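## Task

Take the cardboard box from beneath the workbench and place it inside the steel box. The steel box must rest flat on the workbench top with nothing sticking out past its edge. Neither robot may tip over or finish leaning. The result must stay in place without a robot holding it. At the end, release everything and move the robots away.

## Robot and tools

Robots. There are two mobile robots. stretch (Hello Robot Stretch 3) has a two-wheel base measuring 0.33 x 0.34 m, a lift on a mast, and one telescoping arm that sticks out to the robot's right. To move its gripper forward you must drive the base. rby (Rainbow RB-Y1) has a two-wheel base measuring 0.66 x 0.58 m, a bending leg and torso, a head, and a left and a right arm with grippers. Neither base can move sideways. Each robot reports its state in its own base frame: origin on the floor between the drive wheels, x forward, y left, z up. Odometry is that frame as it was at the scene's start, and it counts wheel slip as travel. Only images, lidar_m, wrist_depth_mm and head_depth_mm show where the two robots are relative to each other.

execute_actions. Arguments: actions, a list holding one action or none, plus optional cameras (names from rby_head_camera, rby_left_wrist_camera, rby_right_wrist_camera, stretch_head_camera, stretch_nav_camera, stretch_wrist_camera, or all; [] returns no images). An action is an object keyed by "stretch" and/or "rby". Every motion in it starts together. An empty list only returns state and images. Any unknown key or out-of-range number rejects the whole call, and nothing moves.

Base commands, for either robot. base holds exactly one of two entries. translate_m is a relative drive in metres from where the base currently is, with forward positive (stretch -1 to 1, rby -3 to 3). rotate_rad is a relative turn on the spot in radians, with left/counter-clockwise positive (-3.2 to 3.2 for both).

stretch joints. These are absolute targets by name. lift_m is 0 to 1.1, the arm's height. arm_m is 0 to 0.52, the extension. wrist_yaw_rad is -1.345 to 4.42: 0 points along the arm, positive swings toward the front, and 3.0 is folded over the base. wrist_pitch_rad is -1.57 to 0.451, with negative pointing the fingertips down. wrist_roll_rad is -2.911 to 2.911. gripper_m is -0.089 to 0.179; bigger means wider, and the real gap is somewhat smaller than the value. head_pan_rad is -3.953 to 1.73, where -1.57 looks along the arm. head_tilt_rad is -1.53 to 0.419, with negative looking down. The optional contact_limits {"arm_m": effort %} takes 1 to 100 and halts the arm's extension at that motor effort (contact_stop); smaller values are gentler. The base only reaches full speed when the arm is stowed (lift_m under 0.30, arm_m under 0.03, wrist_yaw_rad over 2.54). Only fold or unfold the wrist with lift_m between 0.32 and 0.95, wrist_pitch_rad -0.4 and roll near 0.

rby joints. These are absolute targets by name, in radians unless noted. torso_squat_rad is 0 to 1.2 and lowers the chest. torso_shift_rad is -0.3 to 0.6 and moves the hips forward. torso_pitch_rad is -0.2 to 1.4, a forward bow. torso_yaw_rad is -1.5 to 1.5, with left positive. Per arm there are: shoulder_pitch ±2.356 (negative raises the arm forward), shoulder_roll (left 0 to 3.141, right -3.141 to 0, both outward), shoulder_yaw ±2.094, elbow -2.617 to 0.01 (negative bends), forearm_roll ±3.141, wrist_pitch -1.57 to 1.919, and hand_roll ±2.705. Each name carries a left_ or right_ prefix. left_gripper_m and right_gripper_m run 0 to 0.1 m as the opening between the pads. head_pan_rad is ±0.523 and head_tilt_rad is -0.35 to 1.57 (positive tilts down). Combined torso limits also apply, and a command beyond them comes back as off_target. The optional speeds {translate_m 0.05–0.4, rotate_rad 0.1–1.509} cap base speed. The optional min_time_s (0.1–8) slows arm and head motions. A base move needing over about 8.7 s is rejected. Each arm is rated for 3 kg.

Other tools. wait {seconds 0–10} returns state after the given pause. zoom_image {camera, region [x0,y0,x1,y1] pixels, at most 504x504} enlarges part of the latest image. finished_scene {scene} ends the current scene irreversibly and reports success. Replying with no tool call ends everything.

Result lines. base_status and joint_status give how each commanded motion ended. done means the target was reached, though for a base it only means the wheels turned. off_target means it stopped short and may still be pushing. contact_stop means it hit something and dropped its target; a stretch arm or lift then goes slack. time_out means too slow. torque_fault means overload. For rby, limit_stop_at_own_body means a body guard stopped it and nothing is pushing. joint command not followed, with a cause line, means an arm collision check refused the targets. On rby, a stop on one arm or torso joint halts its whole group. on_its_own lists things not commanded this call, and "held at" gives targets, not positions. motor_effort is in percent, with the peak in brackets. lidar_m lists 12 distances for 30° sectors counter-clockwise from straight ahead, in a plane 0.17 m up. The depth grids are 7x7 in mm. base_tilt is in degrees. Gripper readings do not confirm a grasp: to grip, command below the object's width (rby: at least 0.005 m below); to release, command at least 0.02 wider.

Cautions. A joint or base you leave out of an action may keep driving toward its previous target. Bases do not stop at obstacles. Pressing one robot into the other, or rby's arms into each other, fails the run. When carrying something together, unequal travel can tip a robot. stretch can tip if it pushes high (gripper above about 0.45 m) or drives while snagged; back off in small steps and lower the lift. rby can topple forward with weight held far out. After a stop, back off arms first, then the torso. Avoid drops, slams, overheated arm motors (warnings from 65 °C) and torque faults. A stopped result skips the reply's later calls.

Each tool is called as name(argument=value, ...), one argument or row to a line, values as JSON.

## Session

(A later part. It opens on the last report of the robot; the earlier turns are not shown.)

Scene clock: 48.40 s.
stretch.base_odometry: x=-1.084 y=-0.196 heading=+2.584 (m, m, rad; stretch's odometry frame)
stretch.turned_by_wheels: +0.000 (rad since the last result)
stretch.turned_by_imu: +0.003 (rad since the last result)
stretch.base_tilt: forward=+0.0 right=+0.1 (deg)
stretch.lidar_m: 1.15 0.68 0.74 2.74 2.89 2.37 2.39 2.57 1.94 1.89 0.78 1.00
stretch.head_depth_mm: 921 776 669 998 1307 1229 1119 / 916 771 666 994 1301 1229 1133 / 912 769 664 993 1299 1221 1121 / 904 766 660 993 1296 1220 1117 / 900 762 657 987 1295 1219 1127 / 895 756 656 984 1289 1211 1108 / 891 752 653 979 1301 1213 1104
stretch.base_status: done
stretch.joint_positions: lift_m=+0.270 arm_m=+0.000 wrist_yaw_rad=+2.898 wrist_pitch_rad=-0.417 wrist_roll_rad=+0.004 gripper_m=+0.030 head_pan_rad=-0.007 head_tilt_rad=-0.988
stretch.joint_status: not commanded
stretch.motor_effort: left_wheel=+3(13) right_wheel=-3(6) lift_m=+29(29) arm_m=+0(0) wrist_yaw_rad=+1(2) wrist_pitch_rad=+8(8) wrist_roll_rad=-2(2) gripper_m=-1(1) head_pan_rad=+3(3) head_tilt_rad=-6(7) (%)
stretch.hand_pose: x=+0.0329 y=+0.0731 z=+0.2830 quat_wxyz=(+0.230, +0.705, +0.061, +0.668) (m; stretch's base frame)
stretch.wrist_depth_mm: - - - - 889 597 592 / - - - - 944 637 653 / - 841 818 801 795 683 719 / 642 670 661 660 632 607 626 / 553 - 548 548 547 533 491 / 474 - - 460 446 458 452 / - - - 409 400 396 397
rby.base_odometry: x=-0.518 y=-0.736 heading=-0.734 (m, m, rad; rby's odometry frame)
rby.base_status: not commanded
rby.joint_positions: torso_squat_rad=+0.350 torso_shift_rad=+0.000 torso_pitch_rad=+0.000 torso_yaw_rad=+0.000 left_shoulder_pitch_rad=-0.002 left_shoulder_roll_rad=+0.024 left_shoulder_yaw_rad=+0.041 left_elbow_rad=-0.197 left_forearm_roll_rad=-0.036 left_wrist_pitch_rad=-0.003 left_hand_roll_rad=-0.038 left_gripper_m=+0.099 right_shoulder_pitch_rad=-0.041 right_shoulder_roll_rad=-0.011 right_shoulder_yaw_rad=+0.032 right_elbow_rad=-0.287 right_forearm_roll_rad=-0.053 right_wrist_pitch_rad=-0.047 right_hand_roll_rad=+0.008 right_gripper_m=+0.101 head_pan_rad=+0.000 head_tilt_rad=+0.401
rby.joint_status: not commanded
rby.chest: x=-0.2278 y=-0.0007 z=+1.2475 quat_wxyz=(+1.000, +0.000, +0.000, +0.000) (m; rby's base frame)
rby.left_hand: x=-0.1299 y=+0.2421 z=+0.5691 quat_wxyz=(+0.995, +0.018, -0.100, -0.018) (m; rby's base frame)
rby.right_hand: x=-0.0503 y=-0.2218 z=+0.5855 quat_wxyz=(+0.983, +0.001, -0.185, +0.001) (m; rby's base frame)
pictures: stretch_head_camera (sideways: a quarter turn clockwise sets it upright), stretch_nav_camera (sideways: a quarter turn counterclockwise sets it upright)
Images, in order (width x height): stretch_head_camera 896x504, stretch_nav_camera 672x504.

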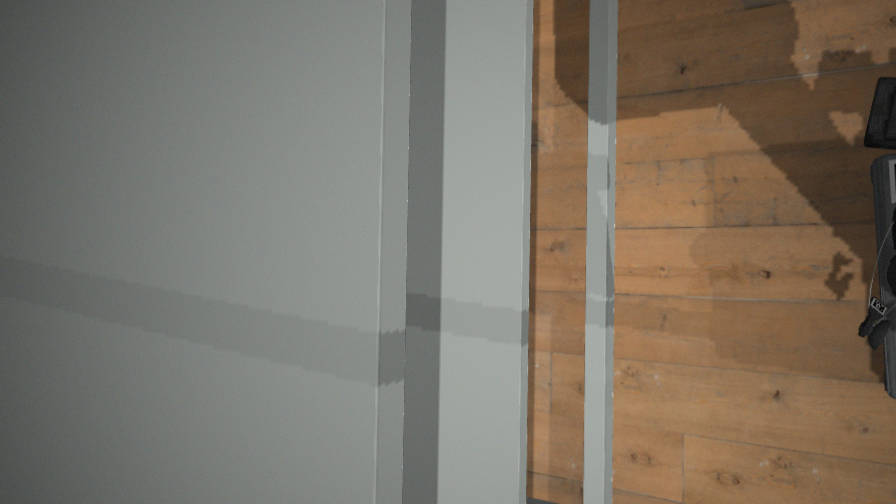

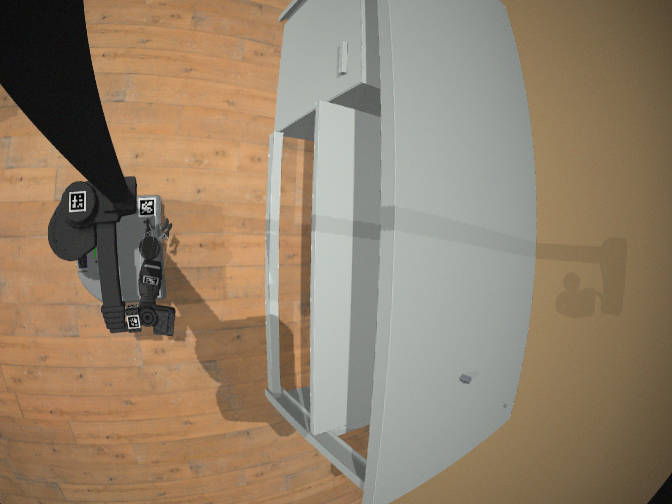

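execute_actions(
  actions=[
    {"stretch":{"base":{"translate_m":0.23}},"rby":{"base":{"rotate_rad":-0.41}}},
  ],
  cameras=[],
)

execute_actions(
  actions=[
    {"stretch":{"base":{"rotate_rad":1.55},"joints":{"lift_m":0.34,"head_pan_rad":-1.57,"head_tilt_rad":-1.4}},"rby":{"base":{"translate_m":1.0}}},
  ],
  cameras=[],
)

execute_actions(
  actions=[
    {"stretch":{"joints":{"wrist_yaw_rad":1.4}},"rby":{"base":{"rotate_rad":0.57},"joints":{"head_tilt_rad":0.75}}},
  ],
  cameras=["rby_head_camera","stretch_head_camera"],
)

Scene clock: 54.07 s.
stretch.base_odometry: x=-1.279 y=-0.074 heading=+2.584 (m, m, rad; stretch's odometry frame)
stretch.turned_by_wheels: +0.000 (rad since the last result)
stretch.turned_by_imu: +0.002 (rad since the last result)
stretch.base_tilt: forward=+0.0 right=+0.1 (deg)
stretch.lidar_m: 0.92 0.61 0.53 2.72 2.87 2.58 2.70 2.59 1.95 1.92 0.68 0.94
stretch.head_depth_mm: 884 775 669 589 525 1155 1117 / 881 772 666 585 523 1157 1131 / 878 766 664 584 523 1162 1115 / 881 763 661 580 519 1154 1119 / 877 762 658 579 518 1151 1127 / 870 758 656 579 517 1151 1110 / 865 754 653 576 515 1149 1100
stretch.base_status: done
stretch.joint_positions: lift_m=+0.270 arm_m=+0.000 wrist_yaw_rad=+2.898 wrist_pitch_rad=-0.417 wrist_roll_rad=+0.004 gripper_m=+0.030 head_pan_rad=-0.007 head_tilt_rad=-0.989
stretch.joint_status: not commanded
stretch.motor_effort: left_wheel=+2(13) right_wheel=-3(9) lift_m=+30(29) arm_m=+0(0) wrist_yaw_rad=+2(1) wrist_pitch_rad=+8(8) wrist_roll_rad=-2(2) gripper_m=-1(0) head_pan_rad=+3(3) head_tilt_rad=-6(6) (%)
stretch.hand_pose: x=+0.0329 y=+0.0731 z=+0.2830 quat_wxyz=(+0.230, +0.705, +0.061, +0.668) (m; stretch's base frame)
stretch.wrist_depth_mm: - - - 972 521 530 565 / - - - 954 554 578 648 / - 835 817 786 629 660 714 / 658 676 666 667 604 633 619 / 554 - 547 547 502 530 523 / 473 - - 463 446 421 452 / - - - 405 399 357 393
rby.base_odometry: x=-0.518 y=-0.736 heading=-1.143 (m, m, rad; rby's odometry frame)
rby.base_status: done
rby.joint_positions: torso_squat_rad=+0.350 torso_shift_rad=+0.000 torso_pitch_rad=+0.000 torso_yaw_rad=+0.000 left_shoulder_pitch_rad=-0.002 left_shoulder_roll_rad=+0.024 left_shoulder_yaw_rad=+0.041 left_elbow_rad=-0.197 left_forearm_roll_rad=-0.036 left_wrist_pitch_rad=-0.003 left_hand_roll_rad=-0.038 left_gripper_m=+0.099 right_shoulder_pitch_rad=-0.041 right_shoulder_roll_rad=-0.011 right_shoulder_yaw_rad=+0.032 right_elbow_rad=-0.287 right_forearm_roll_rad=-0.053 right_wrist_pitch_rad=-0.047 right_hand_roll_rad=+0.008 right_gripper_m=+0.101 head_pan_rad=+0.000 head_tilt_rad=+0.401
rby.joint_status: not commanded
rby.chest: x=-0.2278 y=-0.0007 z=+1.2475 quat_wxyz=(+1.000, +0.000, +0.000, +0.000) (m; rby's base frame)
rby.left_hand: x=-0.1299 y=+0.2421 z=+0.5691 quat_wxyz=(+0.995, +0.018, -0.100, -0.018) (m; rby's base frame)
rby.right_hand: x=-0.0503 y=-0.2218 z=+0.5855 quat_wxyz=(+0.983, +0.001, -0.185, +0.001) (m; rby's base frame)
pictures: none
No camera images: the call's "cameras" was empty. Leave "cameras" out to get every camera's image.

Scene clock: 58.10 s.
stretch.base_odometry: x=-1.279 y=-0.074 heading=-2.149 (m, m, rad; stretch's odometry frame)
stretch.turned_by_wheels: +1.550 (rad since the last result)
stretch.turned_by_imu: +1.573 (rad since the last result)
stretch.base_tilt: forward=+0.0 right=+0.1 (deg)
stretch.lidar_m: 1.08 2.85 2.56 4.87 2.65 1.96 1.92 0.68 0.95 0.92 0.62 0.53
stretch.head_depth_mm: 545 526 515 1282 1261 1216 1183 / 541 524 513 1278 1261 - 1183 / 539 521 511 1278 - - - / 536 518 507 1240 - 1190 1168 / 534 515 505 1260 1241 1193 1160 / 531 514 503 1255 1225 1190 1155 / 528 511 502 1251 1223 1191 1155
stretch.base_status: done
stretch.joint_positions: lift_m=+0.340 arm_m=+0.000 wrist_yaw_rad=+2.898 wrist_pitch_rad=-0.418 wrist_roll_rad=+0.004 gripper_m=+0.030 head_pan_rad=-1.563 head_tilt_rad=-1.384
stretch.joint_status: all done
stretch.motor_effort: left_wheel=-3(10) right_wheel=+3(13) lift_m=+42(45) arm_m=+0(0) wrist_yaw_rad=+2(1) wrist_pitch_rad=+8(8) wrist_roll_rad=-2(2) gripper_m=+0(0) head_pan_rad=-3(42) head_tilt_rad=-8(31) (%)
stretch.hand_pose: x=+0.0329 y=+0.0730 z=+0.3525 quat_wxyz=(+0.230, +0.705, +0.061, +0.668) (m; stretch's base frame)
stretch.wrist_depth_mm: - - - - - - - / - - - - - - - / - - 963 974 910 914 912 / 784 784 768 762 746 744 724 / 644 - 648 625 644 623 606 / 554 538 - 542 525 528 529 / 488 486 - 473 465 464 463
rby.base_odometry: x=-0.102 y=-1.646 heading=-1.142 (m, m, rad; rby's odometry frame)
rby.base_status: done
rby.joint_positions: torso_squat_rad=+0.350 torso_shift_rad=+0.000 torso_pitch_rad=+0.000 torso_yaw_rad=+0.000 left_shoulder_pitch_rad=-0.003 left_shoulder_roll_rad=+0.024 left_shoulder_yaw_rad=+0.041 left_elbow_rad=-0.197 left_forearm_roll_rad=-0.036 left_wrist_pitch_rad=-0.003 left_hand_roll_rad=-0.038 left_gripper_m=+0.099 right_shoulder_pitch_rad=-0.041 right_shoulder_roll_rad=-0.011 right_shoulder_yaw_rad=+0.032 right_elbow_rad=-0.287 right_forearm_roll_rad=-0.053 right_wrist_pitch_rad=-0.047 right_hand_roll_rad=+0.008 right_gripper_m=+0.101 head_pan_rad=+0.000 head_tilt_rad=+0.401
rby.joint_status: not commanded
rby.chest: x=-0.2278 y=-0.0007 z=+1.2475 quat_wxyz=(+1.000, +0.000, +0.000, +0.000) (m; rby's base frame)
rby.left_hand: x=-0.1298 y=+0.2421 z=+0.5691 quat_wxyz=(+0.995, +0.018, -0.100, -0.018) (m; rby's base frame)
rby.right_hand: x=-0.0503 y=-0.2218 z=+0.5855 quat_wxyz=(+0.983, +0.001, -0.185, +0.001) (m; rby's base frame)
pictures: none
No camera images: the call's "cameras" was empty. Leave "cameras" out to get every camera's image.

Scene clock: 60.70 s.
stretch.base_odometry: x=-1.279 y=-0.074 heading=-2.149 (m, m, rad; stretch's odometry frame)
stretch.turned_by_wheels: +0.000 (rad since the last result)
stretch.turned_by_imu: +0.001 (rad since the last result)
stretch.base_tilt: forward=+0.0 right=+0.1 (deg)
stretch.lidar_m: 1.08 2.85 2.41 4.88 2.64 1.96 1.92 0.68 0.94 0.92 0.62 0.53
stretch.head_depth_mm: 543 525 516 1286 1261 1219 1183 / 541 523 513 1276 1264 - 1182 / 539 520 511 1274 - - - / 536 518 507 - - 1191 1167 / 532 516 506 1258 1235 1196 1168 / 530 513 502 1257 1228 1196 1154 / 528 510 502 1254 1222 1190 1154
stretch.base_status: not commanded
stretch.joint_positions: lift_m=+0.340 arm_m=+0.000 wrist_yaw_rad=+1.403 wrist_pitch_rad=-0.418 wrist_roll_rad=+0.004 gripper_m=+0.030 head_pan_rad=-1.563 head_tilt_rad=-1.384
stretch.joint_status: all done
stretch.motor_effort: left_wheel=-3(3) right_wheel=+4(4) lift_m=+42(44) arm_m=+0(0) wrist_yaw_rad=-2(3) wrist_pitch_rad=+8(8) wrist_roll_rad=-2(2) gripper_m=+0(1) head_pan_rad=-3(3) head_tilt_rad=-8(8) (%)
stretch.hand_pose: x=+0.1999 y=-0.1824 z=+0.3525 quat_wxyz=(+0.623, +0.559, -0.434, +0.333) (m; stretch's base frame)
stretch.wrist_depth_mm: - - - 501 193 175 170 / - - - 555 167 118 115 / - - 972 628 431 107 87 / 782 777 755 698 488 497 79 / 650 638 633 632 563 588 81 / 548 550 525 526 515 533 510 / 487 484 468 464 464 466 467
rby.base_odometry: x=-0.103 y=-1.646 heading=-0.573 (m, m, rad; rby's odometry frame)
rby.base_status: done
rby.joint_positions: torso_squat_rad=+0.350 torso_shift_rad=+0.000 torso_pitch_rad=+0.000 torso_yaw_rad=+0.000 left_shoulder_pitch_rad=-0.002 left_shoulder_roll_rad=+0.024 left_shoulder_yaw_rad=+0.041 left_elbow_rad=-0.197 left_forearm_roll_rad=-0.036 left_wrist_pitch_rad=-0.003 left_hand_roll_rad=-0.038 left_gripper_m=+0.099 right_shoulder_pitch_rad=-0.040 right_shoulder_roll_rad=-0.011 right_shoulder_yaw_rad=+0.032 right_elbow_rad=-0.287 right_forearm_roll_rad=-0.053 right_wrist_pitch_rad=-0.047 right_hand_roll_rad=+0.008 right_gripper_m=+0.101 head_pan_rad=+0.000 head_tilt_rad=+0.750
rby.joint_status: all done
rby.chest: x=-0.2278 y=-0.0007 z=+1.2475 quat_wxyz=(+1.000, +0.000, +0.000, +0.000) (m; rby's base frame)
rby.left_hand: x=-0.1299 y=+0.2421 z=+0.5691 quat_wxyz=(+0.995, +0.018, -0.100, -0.018) (m; rby's base frame)
rby.right_hand: x=-0.0503 y=-0.2218 z=+0.5855 quat_wxyz=(+0.983, +0.001, -0.185, +0.001) (m; rby's base frame)
pictures: rby_head_camera, stretch_head_camera (sideways: a quarter turn clockwise sets it upright)
Images, in order (width x height): rby_head_camera 896x504, stretch_head_camera 896x504.

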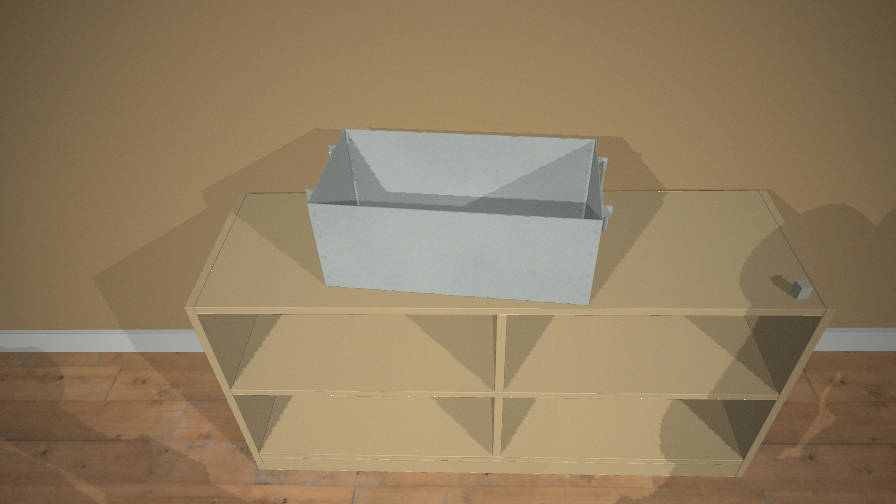

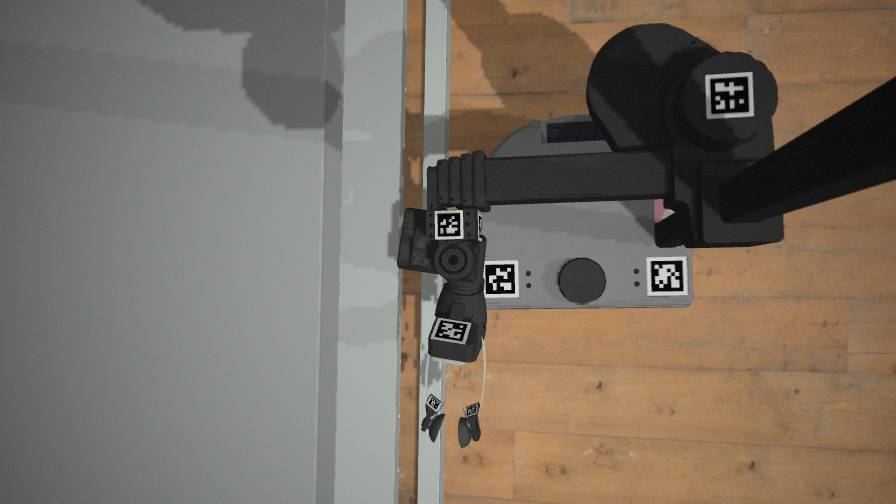

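execute_actions(
  actions=[
    {"stretch":{"joints":{"wrist_yaw_rad":1.15,"lift_m":0.17,"wrist_pitch_rad":-0.2}},"rby":{"base":{"rotate_rad":-0.09},"joints":{"torso_squat_rad":1.0,"left_shoulder_roll_rad":0.3,"right_shoulder_roll_rad":-0.3,"left_shoulder_pitch_rad":0,"right_shoulder_pitch_rad":0,"left_shoulder_yaw_rad":0,"right_shoulder_yaw_rad":0,"left_elbow_rad":-1.57,"right_elbow_rad":-1.57,"left_forearm_roll_rad":0,"right_forearm_roll_rad":0,"left_wrist_pitch_rad":0,"right_wrist_pitch_rad":0,"left_hand_roll_rad":-0.3,"right_hand_roll_rad":0.3,"head_tilt_rad":0.55}}},
  ],
)

Scene clock: 66.90 s.
stretch.base_odometry: x=-1.279 y=-0.074 heading=-2.149 (m, m, rad; stretch's odometry frame)
stretch.turned_by_wheels: +0.000 (rad since the last result)
stretch.turned_by_imu: +0.002 (rad since the last result)
stretch.base_tilt: forward=+0.0 right=+0.1 (deg)
stretch.lidar_m: 1.08 2.86 2.44 4.90 2.64 1.96 1.92 0.68 0.94 0.92 0.63 0.53
stretch.head_depth_mm: 543 525 516 1280 1266 1213 1183 / 543 524 513 1276 1265 1203 1188 / 539 521 510 1278 - - - / 536 518 508 1236 - 1196 1169 / 534 515 505 1259 1237 1197 1163 / 530 514 504 1254 1231 1192 1158 / 527 510 502 1252 1220 1187 1148
stretch.base_status: not commanded
stretch.joint_positions: lift_m=+0.170 arm_m=+0.000 wrist_yaw_rad=+1.153 wrist_pitch_rad=-0.222 wrist_roll_rad=+0.004 gripper_m=+0.030 head_pan_rad=-1.563 head_tilt_rad=-1.384
stretch.joint_status: all done
stretch.motor_effort: left_wheel=-2(3) right_wheel=+4(4) lift_m=+29(32) arm_m=+0(0) wrist_yaw_rad=-1(9) wrist_pitch_rad=+11(16) wrist_roll_rad=-2(2) gripper_m=+0(1) head_pan_rad=-3(3) head_tilt_rad=-8(9) (%)
stretch.hand_pose: x=+0.2022 y=-0.2441 z=+0.2289 quat_wxyz=(+0.631, +0.449, -0.547, +0.316) (m; stretch's base frame)
stretch.wrist_depth_mm: - - 350 364 416 479 548 / - - 416 388 451 516 588 / - - 504 414 483 563 614 / 764 752 649 444 519 612 622 / 568 565 556 475 533 526 516 / 455 449 412 425 421 431 420 / 384 380 375 323 363 360 361
rby.base_odometry: x=-0.102 y=-1.646 heading=-0.662 (m, m, rad; rby's odometry frame)
rby.base_status: done
rby.joint_positions: torso_squat_rad=+1.000 torso_shift_rad=+0.000 torso_pitch_rad=+0.000 torso_yaw_rad=+0.000 left_shoulder_pitch_rad=+0.000 left_shoulder_roll_rad=+0.300 left_shoulder_yaw_rad=+0.000 left_elbow_rad=-1.570 left_forearm_roll_rad=+0.000 left_wrist_pitch_rad=+0.000 left_hand_roll_rad=-0.300 left_gripper_m=+0.099 right_shoulder_pitch_rad=+0.000 right_shoulder_roll_rad=-0.300 right_shoulder_yaw_rad=+0.000 right_elbow_rad=-1.570 right_forearm_roll_rad=+0.000 right_wrist_pitch_rad=+0.000 right_hand_roll_rad=+0.300 right_gripper_m=+0.101 head_pan_rad=+0.000 head_tilt_rad=+0.550
rby.joint_status: all done
rby.chest: x=-0.2280 y=-0.0004 z=+0.9681 quat_wxyz=(+1.000, +0.000, +0.000, +0.000) (m; rby's base frame)
rby.left_hand: x=+0.2897 y=+0.3106 z=+0.7549 quat_wxyz=(+0.676, +0.209, -0.675, -0.209) (m; rby's base frame)
rby.right_hand: x=+0.2896 y=-0.3111 z=+0.7542 quat_wxyz=(+0.676, -0.209, -0.675, +0.209) (m; rby's base frame)
pictures: rby_head_camera, rby_left_wrist_camera, rby_right_wrist_camera, stretch_head_camera (sideways: a quarter turn clockwise sets it upright), stretch_nav_camera (sideways: a quarter turn counterclockwise sets it upright), stretch_wrist_camera
Images, in order (width x height): rby_head_camera 896x504, rby_left_wrist_camera 644x364, rby_right_wrist_camera 644x364, stretch_head_camera 896x504, stretch_nav_camera 672x504, stretch_wrist_camera 644x364.

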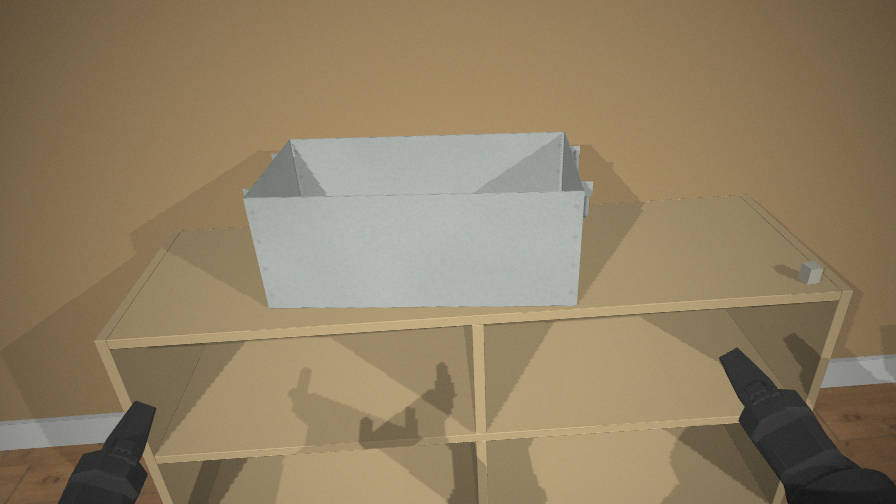

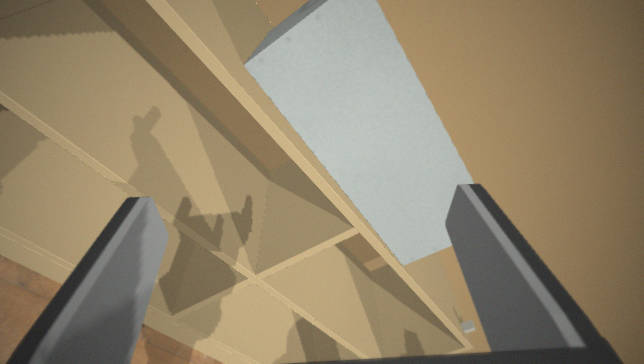

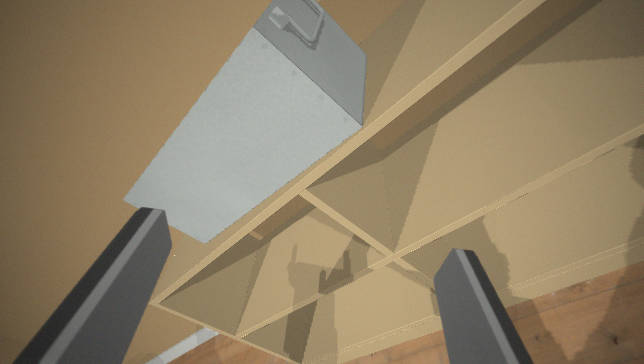

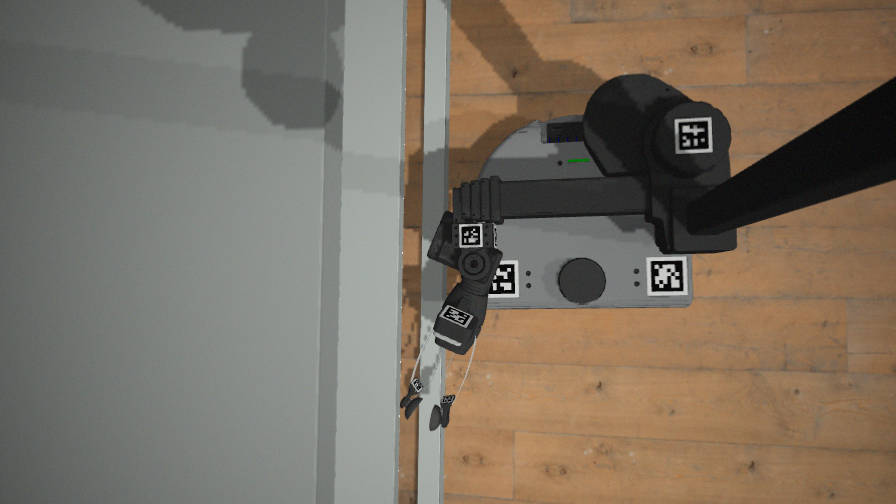

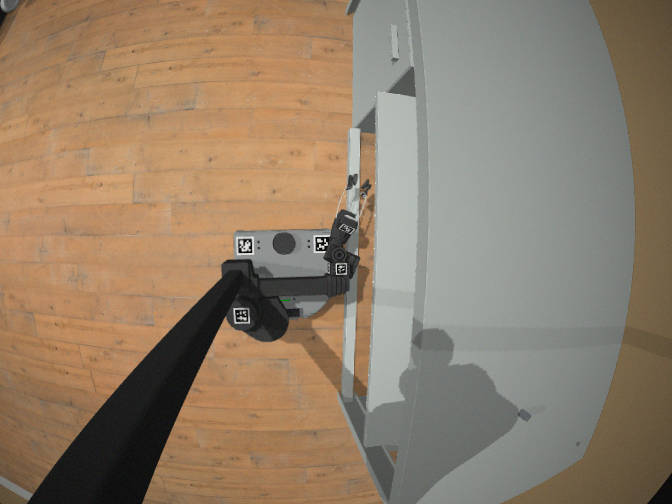

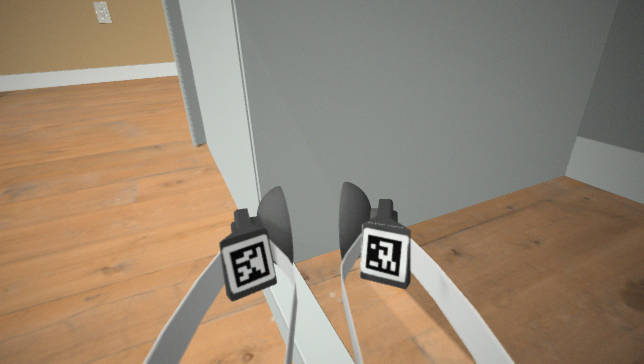

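execute_actions(
  actions=[
    {"stretch":{"joints":{"wrist_yaw_rad":0,"lift_m":0.12,"arm_m":0.25,"wrist_pitch_rad":-0.3,"gripper_m":0.17}},"rby":{"joints":{"torso_squat_rad":0.7,"torso_shift_rad":0.2,"left_shoulder_roll_rad":0.33,"right_shoulder_roll_rad":-0.33,"left_shoulder_pitch_rad":-1.22,"right_shoulder_pitch_rad":-1.22,"left_shoulder_yaw_rad":0.33,"right_shoulder_yaw_rad":-0.33,"left_elbow_rad":-0.67,"right_elbow_rad":-0.67,"left_wrist_pitch_rad":1.87,"right_wrist_pitch_rad":1.87,"left_hand_roll_rad":1.47,"right_hand_roll_rad":-1.47,"head_tilt_rad":0.8}}},
  ],
  cameras=["rby_head_camera","stretch_wrist_camera"],
)

Scene clock: 77.20 s.
stretch.base_odometry: x=-1.279 y=-0.074 heading=-2.149 (m, m, rad; stretch's odometry frame)
stretch.turned_by_wheels: +0.000 (rad since the last result)
stretch.turned_by_imu: +0.002 (rad since the last result)
stretch.base_tilt: forward=+0.0 right=+0.1 (deg)
stretch.lidar_m: 1.08 2.85 2.44 4.89 2.64 1.96 1.93 0.68 0.94 0.92 0.63 0.53
stretch.head_depth_mm: 544 526 515 1282 1254 1224 1186 / 543 522 513 1276 1260 1208 1181 / 539 520 510 1274 - - - / 536 518 508 1281 - 1192 1173 / 533 515 506 1263 1239 1189 1163 / 532 513 503 1261 1228 1193 1161 / 528 509 502 1252 1227 1183 1155
stretch.base_status: not commanded
stretch.joint_positions: lift_m=+0.120 arm_m=+0.250 wrist_yaw_rad=+0.002 wrist_pitch_rad=-0.318 wrist_roll_rad=+0.004 gripper_m=+0.170 head_pan_rad=-1.563 head_tilt_rad=-1.384
stretch.joint_status: all done
stretch.motor_effort: left_wheel=-2(3) right_wheel=+4(4) lift_m=+30(28) arm_m=+4(5) wrist_yaw_rad=-1(2) wrist_pitch_rad=+8(11) wrist_roll_rad=-2(2) gripper_m=+0(95) head_pan_rad=-3(4) head_tilt_rad=-8(8) (%)
stretch.hand_pose: x=-0.0211 y=-0.6305 z=+0.1560 quat_wxyz=(+0.697, +0.112, -0.699, -0.112) (m; stretch's base frame)
stretch.wrist_depth_mm: 368 370 369 373 377 380 378 / 395 399 400 404 402 410 412 / 426 435 437 438 443 446 444 / 466 457 468 466 460 468 462 / 415 401 397 386 386 384 376 / 351 334 327 326 320 311 315 / 280 283 282 279 276 275 272
rby.base_odometry: x=-0.102 y=-1.646 heading=-0.662 (m, m, rad; rby's odometry frame)
rby.base_status: not commanded
rby.joint_positions: torso_squat_rad=+0.700 torso_shift_rad=+0.200 torso_pitch_rad=+0.001 torso_yaw_rad=+0.000 left_shoulder_pitch_rad=-1.220 left_shoulder_roll_rad=+0.330 left_shoulder_yaw_rad=+0.329 left_elbow_rad=-0.670 left_forearm_roll_rad=+0.000 left_wrist_pitch_rad=+1.870 left_hand_roll_rad=+1.470 left_gripper_m=+0.099 right_shoulder_pitch_rad=-1.220 right_shoulder_roll_rad=-0.330 right_shoulder_yaw_rad=-0.330 right_elbow_rad=-0.670 right_forearm_roll_rad=+0.000 right_wrist_pitch_rad=+1.870 right_hand_roll_rad=-1.470 right_gripper_m=+0.101 head_pan_rad=+0.000 head_tilt_rad=+0.800
rby.joint_status: all done
rby.chest: x=-0.1214 y=-0.0006 z=+1.1146 quat_wxyz=(+1.000, +0.000, +0.000, +0.000) (m; rby's base frame)
rby.left_hand: x=+0.4065 y=+0.2771 z=+0.9575 quat_wxyz=(+0.709, +0.002, -0.024, +0.704) (m; rby's base frame)
rby.right_hand: x=+0.4063 y=-0.2780 z=+0.9568 quat_wxyz=(+0.709, -0.001, -0.023, -0.704) (m; rby's base frame)
pictures: rby_head_camera, stretch_wrist_camera
Images, in order (width x height): rby_head_camera 896x504, stretch_wrist_camera 644x364.

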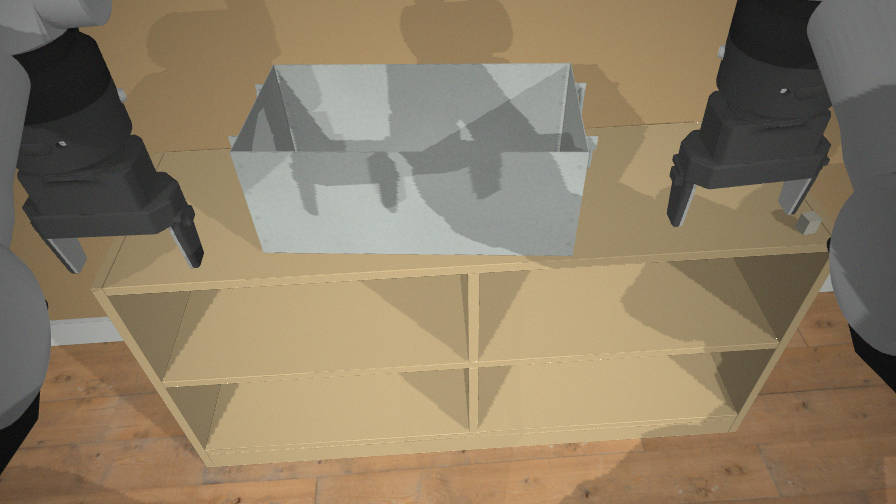

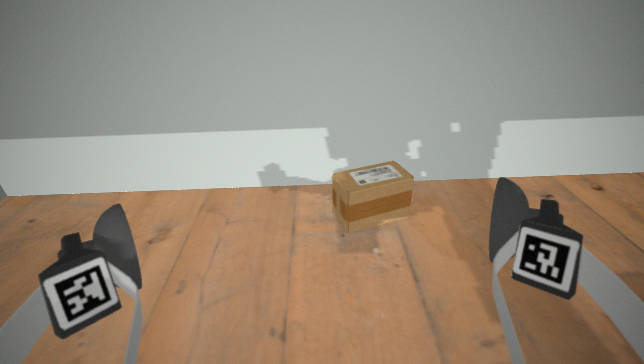

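execute_actions(
  actions=[
    {"stretch":{"base":{"translate_m":-0.065},"joints":{"lift_m":0.05,"arm_m":0.33,"wrist_pitch_rad":-0.53}},"rby":{"base":{"rotate_rad":0.1}}},
  ],
  cameras=["stretch_wrist_camera"],
)

execute_actions(
  actions=[
    {"rby":{"base":{"translate_m":0.4},"joints":{"head_tilt_rad":1.1,"torso_yaw_rad":-0.06}}},
  ],
  cameras=["rby_head_camera","rby_left_wrist_camera","rby_right_wrist_camera"],
)

Scene clock: 82.43 s.
stretch.base_odometry: x=-1.243 y=-0.020 heading=-2.150 (m, m, rad; stretch's odometry frame)
stretch.turned_by_wheels: +0.000 (rad since the last result)
stretch.turned_by_imu: +0.001 (rad since the last result)
stretch.base_tilt: forward=+0.0 right=+0.1 (deg)
stretch.lidar_m: 1.16 2.91 2.43 4.88 2.56 1.90 1.86 0.62 0.90 0.92 0.71 0.58
stretch.head_depth_mm: 544 526 516 1283 1256 1218 1184 / 542 524 513 1273 1257 1215 1189 / 539 521 511 1261 - - - / 537 518 507 1270 - 1192 1174 / 533 516 505 1262 1234 1195 1165 / 532 514 503 1257 1235 1193 1159 / 528 510 499 1255 1223 1186 1149
stretch.base_status: done
stretch.joint_positions: lift_m=+0.050 arm_m=+0.330 wrist_yaw_rad=+0.002 wrist_pitch_rad=-0.544 wrist_roll_rad=+0.004 gripper_m=+0.170 head_pan_rad=-1.563 head_tilt_rad=-1.384
stretch.joint_status: all done
stretch.motor_effort: left_wheel=-2(9) right_wheel=+4(6) lift_m=+29(28) arm_m=+4(4) wrist_yaw_rad=-2(1) wrist_pitch_rad=+7(8) wrist_roll_rad=-2(2) gripper_m=+0(0) head_pan_rad=-3(3) head_tilt_rad=-8(8) (%)
stretch.hand_pose: x=-0.0212 y=-0.6813 z=+0.0356 quat_wxyz=(+0.680, +0.191, -0.682, -0.190) (m; stretch's base frame)
stretch.wrist_depth_mm: 313 313 315 306 320 322 326 / 333 332 328 252 338 334 331 / 282 281 279 268 275 273 272 / 239 236 234 234 232 234 229 / 211 203 203 201 200 200 199 / - 180 179 177 176 172 174 / 157 161 160 159 158 157 157
rby.base_odometry: x=-0.103 y=-1.646 heading=-0.563 (m, m, rad; rby's odometry frame)
rby.base_status: done
rby.joint_positions: torso_squat_rad=+0.700 torso_shift_rad=+0.200 torso_pitch_rad=+0.001 torso_yaw_rad=+0.000 left_shoulder_pitch_rad=-1.220 left_shoulder_roll_rad=+0.330 left_shoulder_yaw_rad=+0.330 left_elbow_rad=-0.670 left_forearm_roll_rad=+0.000 left_wrist_pitch_rad=+1.870 left_hand_roll_rad=+1.470 left_gripper_m=+0.099 right_shoulder_pitch_rad=-1.220 right_shoulder_roll_rad=-0.330 right_shoulder_yaw_rad=-0.330 right_elbow_rad=-0.670 right_forearm_roll_rad=+0.000 right_wrist_pitch_rad=+1.870 right_hand_roll_rad=-1.470 right_gripper_m=+0.101 head_pan_rad=+0.000 head_tilt_rad=+0.800
rby.joint_status: not commanded
rby.chest: x=-0.1214 y=-0.0006 z=+1.1146 quat_wxyz=(+1.000, +0.000, +0.000, +0.000) (m; rby's base frame)
rby.left_hand: x=+0.4065 y=+0.2772 z=+0.9575 quat_wxyz=(+0.709, +0.002, -0.024, +0.704) (m; rby's base frame)
rby.right_hand: x=+0.4063 y=-0.2780 z=+0.9568 quat_wxyz=(+0.709, -0.001, -0.023, -0.704) (m; rby's base frame)
pictures: stretch_wrist_camera
Images, in order (width x height): stretch_wrist_camera 644x364.

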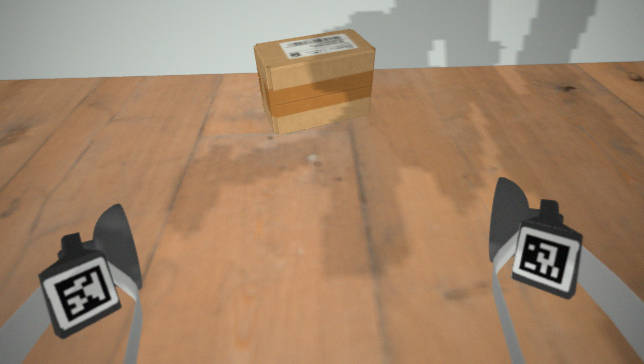

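Scene clock: 84.97 s.
stretch.base_odometry: x=-1.243 y=-0.020 heading=-2.150 (m, m, rad; stretch's odometry frame)
stretch.turned_by_wheels: +0.000 (rad since the last result)
stretch.turned_by_imu: +0.001 (rad since the last result)
stretch.base_tilt: forward=+0.0 right=+0.2 (deg)
stretch.lidar_m: 1.16 2.91 2.68 4.89 2.56 1.90 1.86 0.62 0.90 0.92 0.71 0.58
stretch.head_depth_mm: 544 525 516 1290 1257 1218 1183 / 542 524 512 1277 1261 1213 1185 / 539 520 510 1268 - - - / 536 517 508 1272 - 1196 1168 / 533 516 506 1261 1239 1196 1171 / 530 513 503 1250 1231 1191 1158 / 528 510 500 1252 1227 1190 1154
stretch.base_status: not commanded
stretch.joint_positions: lift_m=+0.050 arm_m=+0.330 wrist_yaw_rad=+0.002 wrist_pitch_rad=-0.544 wrist_roll_rad=+0.004 gripper_m=+0.170 head_pan_rad=-1.563 head_tilt_rad=-1.384
stretch.joint_status: not commanded
stretch.motor_effort: left_wheel=-2(3) right_wheel=+4(4) lift_m=+28(29) arm_m=+4(4) wrist_yaw_rad=-1(1) wrist_pitch_rad=+7(7) wrist_roll_rad=-2(2) gripper_m=+0(0) head_pan_rad=-2(3) head_tilt_rad=-7(8) (%)
stretch.hand_pose: x=-0.0212 y=-0.6813 z=+0.0356 quat_wxyz=(+0.680, +0.191, -0.682, -0.190) (m; stretch's base frame)
stretch.wrist_depth_mm: 312 312 315 306 321 320 324 / 335 332 329 250 336 333 329 / 284 281 280 268 275 273 271 / 238 237 235 233 232 234 230 / 210 204 203 202 200 200 199 / - 179 179 178 177 172 175 / 158 160 160 159 158 158 157
rby.base_odometry: x=+0.236 y=-1.859 heading=-0.563 (m, m, rad; rby's odometry frame)
rby.base_status: done
rby.joint_positions: torso_squat_rad=+0.700 torso_shift_rad=+0.200 torso_pitch_rad=+0.001 torso_yaw_rad=-0.060 left_shoulder_pitch_rad=-1.220 left_shoulder_roll_rad=+0.330 left_shoulder_yaw_rad=+0.330 left_elbow_rad=-0.670 left_forearm_roll_rad=+0.000 left_wrist_pitch_rad=+1.870 left_hand_roll_rad=+1.470 left_gripper_m=+0.099 right_shoulder_pitch_rad=-1.220 right_shoulder_roll_rad=-0.330 right_shoulder_yaw_rad=-0.330 right_elbow_rad=-0.670 right_forearm_roll_rad=+0.000 right_wrist_pitch_rad=+1.870 right_hand_roll_rad=-1.470 right_gripper_m=+0.101 head_pan_rad=+0.000 head_tilt_rad=+1.100
rby.joint_status: all done
rby.chest: x=-0.1214 y=-0.0006 z=+1.1147 quat_wxyz=(+1.000, +0.000, +0.000, -0.030) (m; rby's base frame)
rby.left_hand: x=+0.4221 y=+0.2450 z=+0.9575 quat_wxyz=(+0.730, +0.001, -0.024, +0.683) (m; rby's base frame)
rby.right_hand: x=+0.3886 y=-0.3093 z=+0.9568 quat_wxyz=(+0.688, -0.002, -0.023, -0.725) (m; rby's base frame)
pictures: rby_head_camera, rby_left_wrist_camera, rby_right_wrist_camera
Images, in order (width x height): rby_head_camera 896x504, rby_left_wrist_camera 644x364, rby_right_wrist_camera 644x364.

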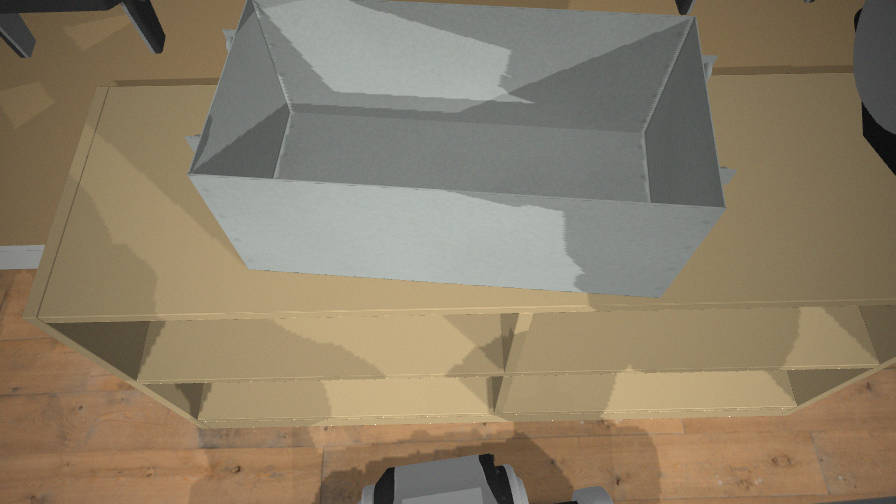

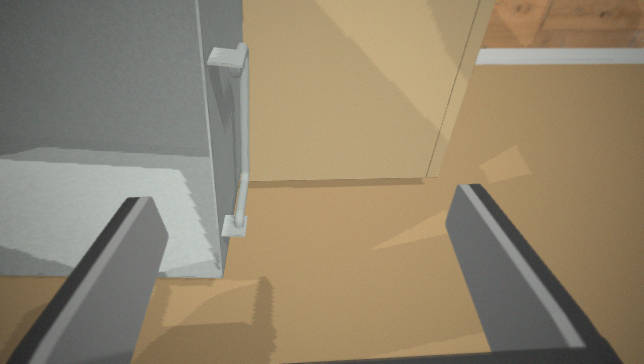

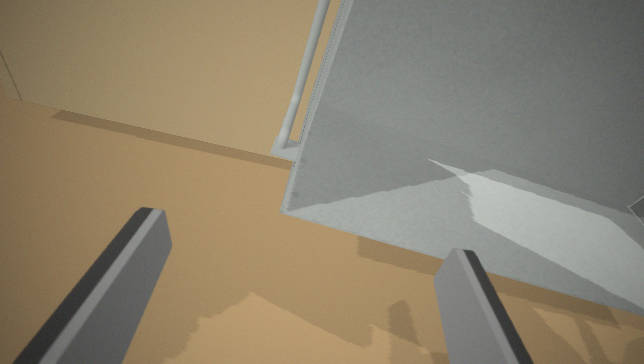

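execute_actions(
  actions=[
    {"stretch":{"joints":{"arm_m":0.46}},"rby":{"base":{"translate_m":-0.085},"joints":{"head_tilt_rad":0.9,"torso_yaw_rad":-0.21,"right_shoulder_roll_rad":-0.19,"right_shoulder_yaw_rad":-0.33,"torso_squat_rad":0.85}}},
  ],
  cameras=["rby_head_camera","rby_left_wrist_camera","rby_right_wrist_camera","stretch_wrist_camera"],
)

Scene clock: 91.57 s.
stretch.base_odometry: x=-1.243 y=-0.020 heading=-2.150 (m, m, rad; stretch's odometry frame)
stretch.turned_by_wheels: +0.000 (rad since the last result)
stretch.turned_by_imu: +0.001 (rad since the last result)
stretch.base_tilt: forward=+0.1 right=+0.1 (deg)
stretch.lidar_m: 1.15 2.87 2.63 4.87 2.56 1.89 1.86 0.62 0.90 0.92 0.71 0.58
stretch.head_depth_mm: 544 526 515 1280 1257 1220 1185 / 541 523 512 1277 1252 1210 1190 / 538 520 511 1272 - - - / 536 518 507 1275 - 1192 1168 / 533 515 505 1267 1236 1193 1161 / 531 513 503 1262 1223 1194 1153 / 527 510 500 1258 1225 1189 1157
stretch.base_status: not commanded
stretch.joint_positions: lift_m=+0.050 arm_m=+0.460 wrist_yaw_rad=+0.002 wrist_pitch_rad=-0.545 wrist_roll_rad=+0.004 gripper_m=+0.170 head_pan_rad=-1.563 head_tilt_rad=-1.384
stretch.joint_status: all done
stretch.motor_effort: left_wheel=-3(3) right_wheel=+4(4) lift_m=+28(29) arm_m=+4(4) wrist_yaw_rad=-2(1) wrist_pitch_rad=+7(6) wrist_roll_rad=-2(2) gripper_m=+0(0) head_pan_rad=-3(2) head_tilt_rad=-9(8) (%)
stretch.hand_pose: x=-0.0212 y=-0.8113 z=+0.0356 quat_wxyz=(+0.680, +0.191, -0.682, -0.190) (m; stretch's base frame)
stretch.wrist_depth_mm: 193 193 194 195 197 199 200 / 213 214 216 218 220 221 223 / 241 242 239 179 237 251 251 / 237 235 221 156 173 233 229 / 211 203 197 169 195 199 197 / - 178 178 176 177 172 174 / 157 159 159 158 158 157 156
rby.base_odometry: x=+0.164 y=-1.814 heading=-0.563 (m, m, rad; rby's odometry frame)
rby.base_status: done
rby.joint_positions: torso_squat_rad=+0.850 torso_shift_rad=+0.200 torso_pitch_rad=+0.000 torso_yaw_rad=-0.210 left_shoulder_pitch_rad=-1.220 left_shoulder_roll_rad=+0.330 left_shoulder_yaw_rad=+0.330 left_elbow_rad=-0.670 left_forearm_roll_rad=+0.000 left_wrist_pitch_rad=+1.870 left_hand_roll_rad=+1.470 left_gripper_m=+0.099 right_shoulder_pitch_rad=-1.220 right_shoulder_roll_rad=-0.190 right_shoulder_yaw_rad=-0.330 right_elbow_rad=-0.670 right_forearm_roll_rad=+0.000 right_wrist_pitch_rad=+1.870 right_hand_roll_rad=-1.470 right_gripper_m=+0.101 head_pan_rad=+0.000 head_tilt_rad=+0.900
rby.joint_status: all done
rby.chest: x=-0.1363 y=-0.0005 z=+1.0427 quat_wxyz=(+0.994, +0.000, +0.000, -0.105) (m; rby's base frame)
rby.left_hand: x=+0.4379 y=+0.1611 z=+0.8857 quat_wxyz=(+0.779, -0.001, -0.024, +0.626) (m; rby's base frame)
rby.right_hand: x=+0.3293 y=-0.3049 z=+0.8605 quat_wxyz=(+0.678, +0.003, +0.009, -0.735) (m; rby's base frame)
pictures: rby_head_camera, rby_left_wrist_camera, rby_right_wrist_camera, stretch_wrist_camera
Images, in order (width x height): rby_head_camera 896x504, rby_left_wrist_camera 644x364, rby_right_wrist_camera 644x364, stretch_wrist_camera 644x364.

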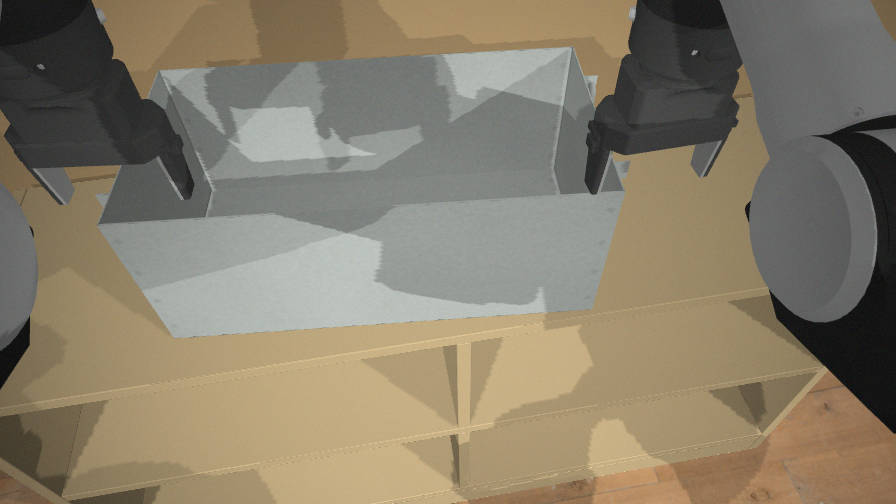

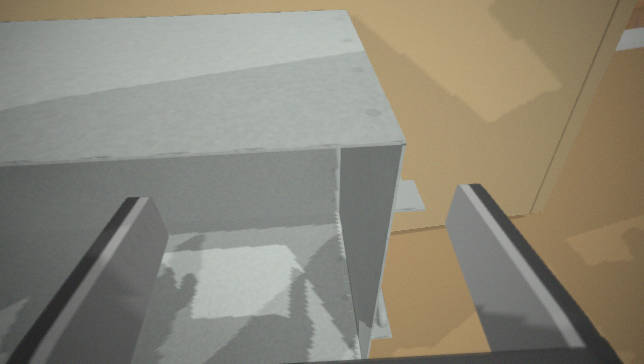

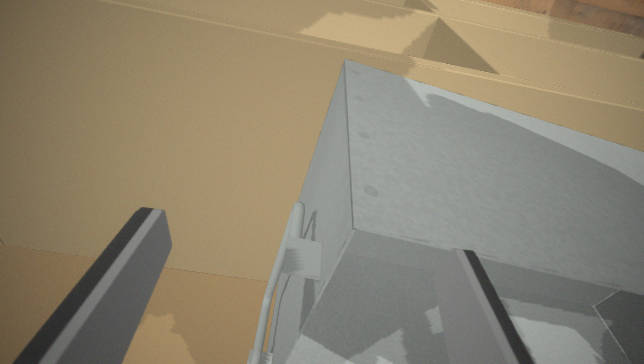

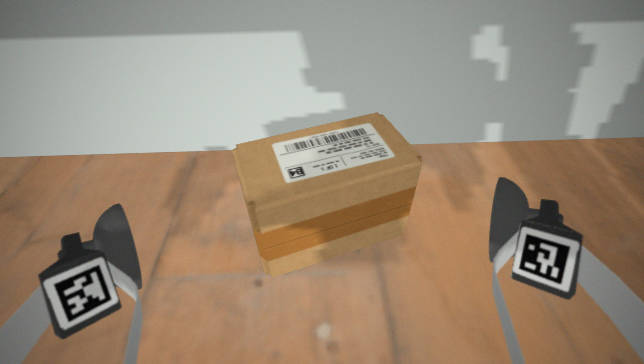

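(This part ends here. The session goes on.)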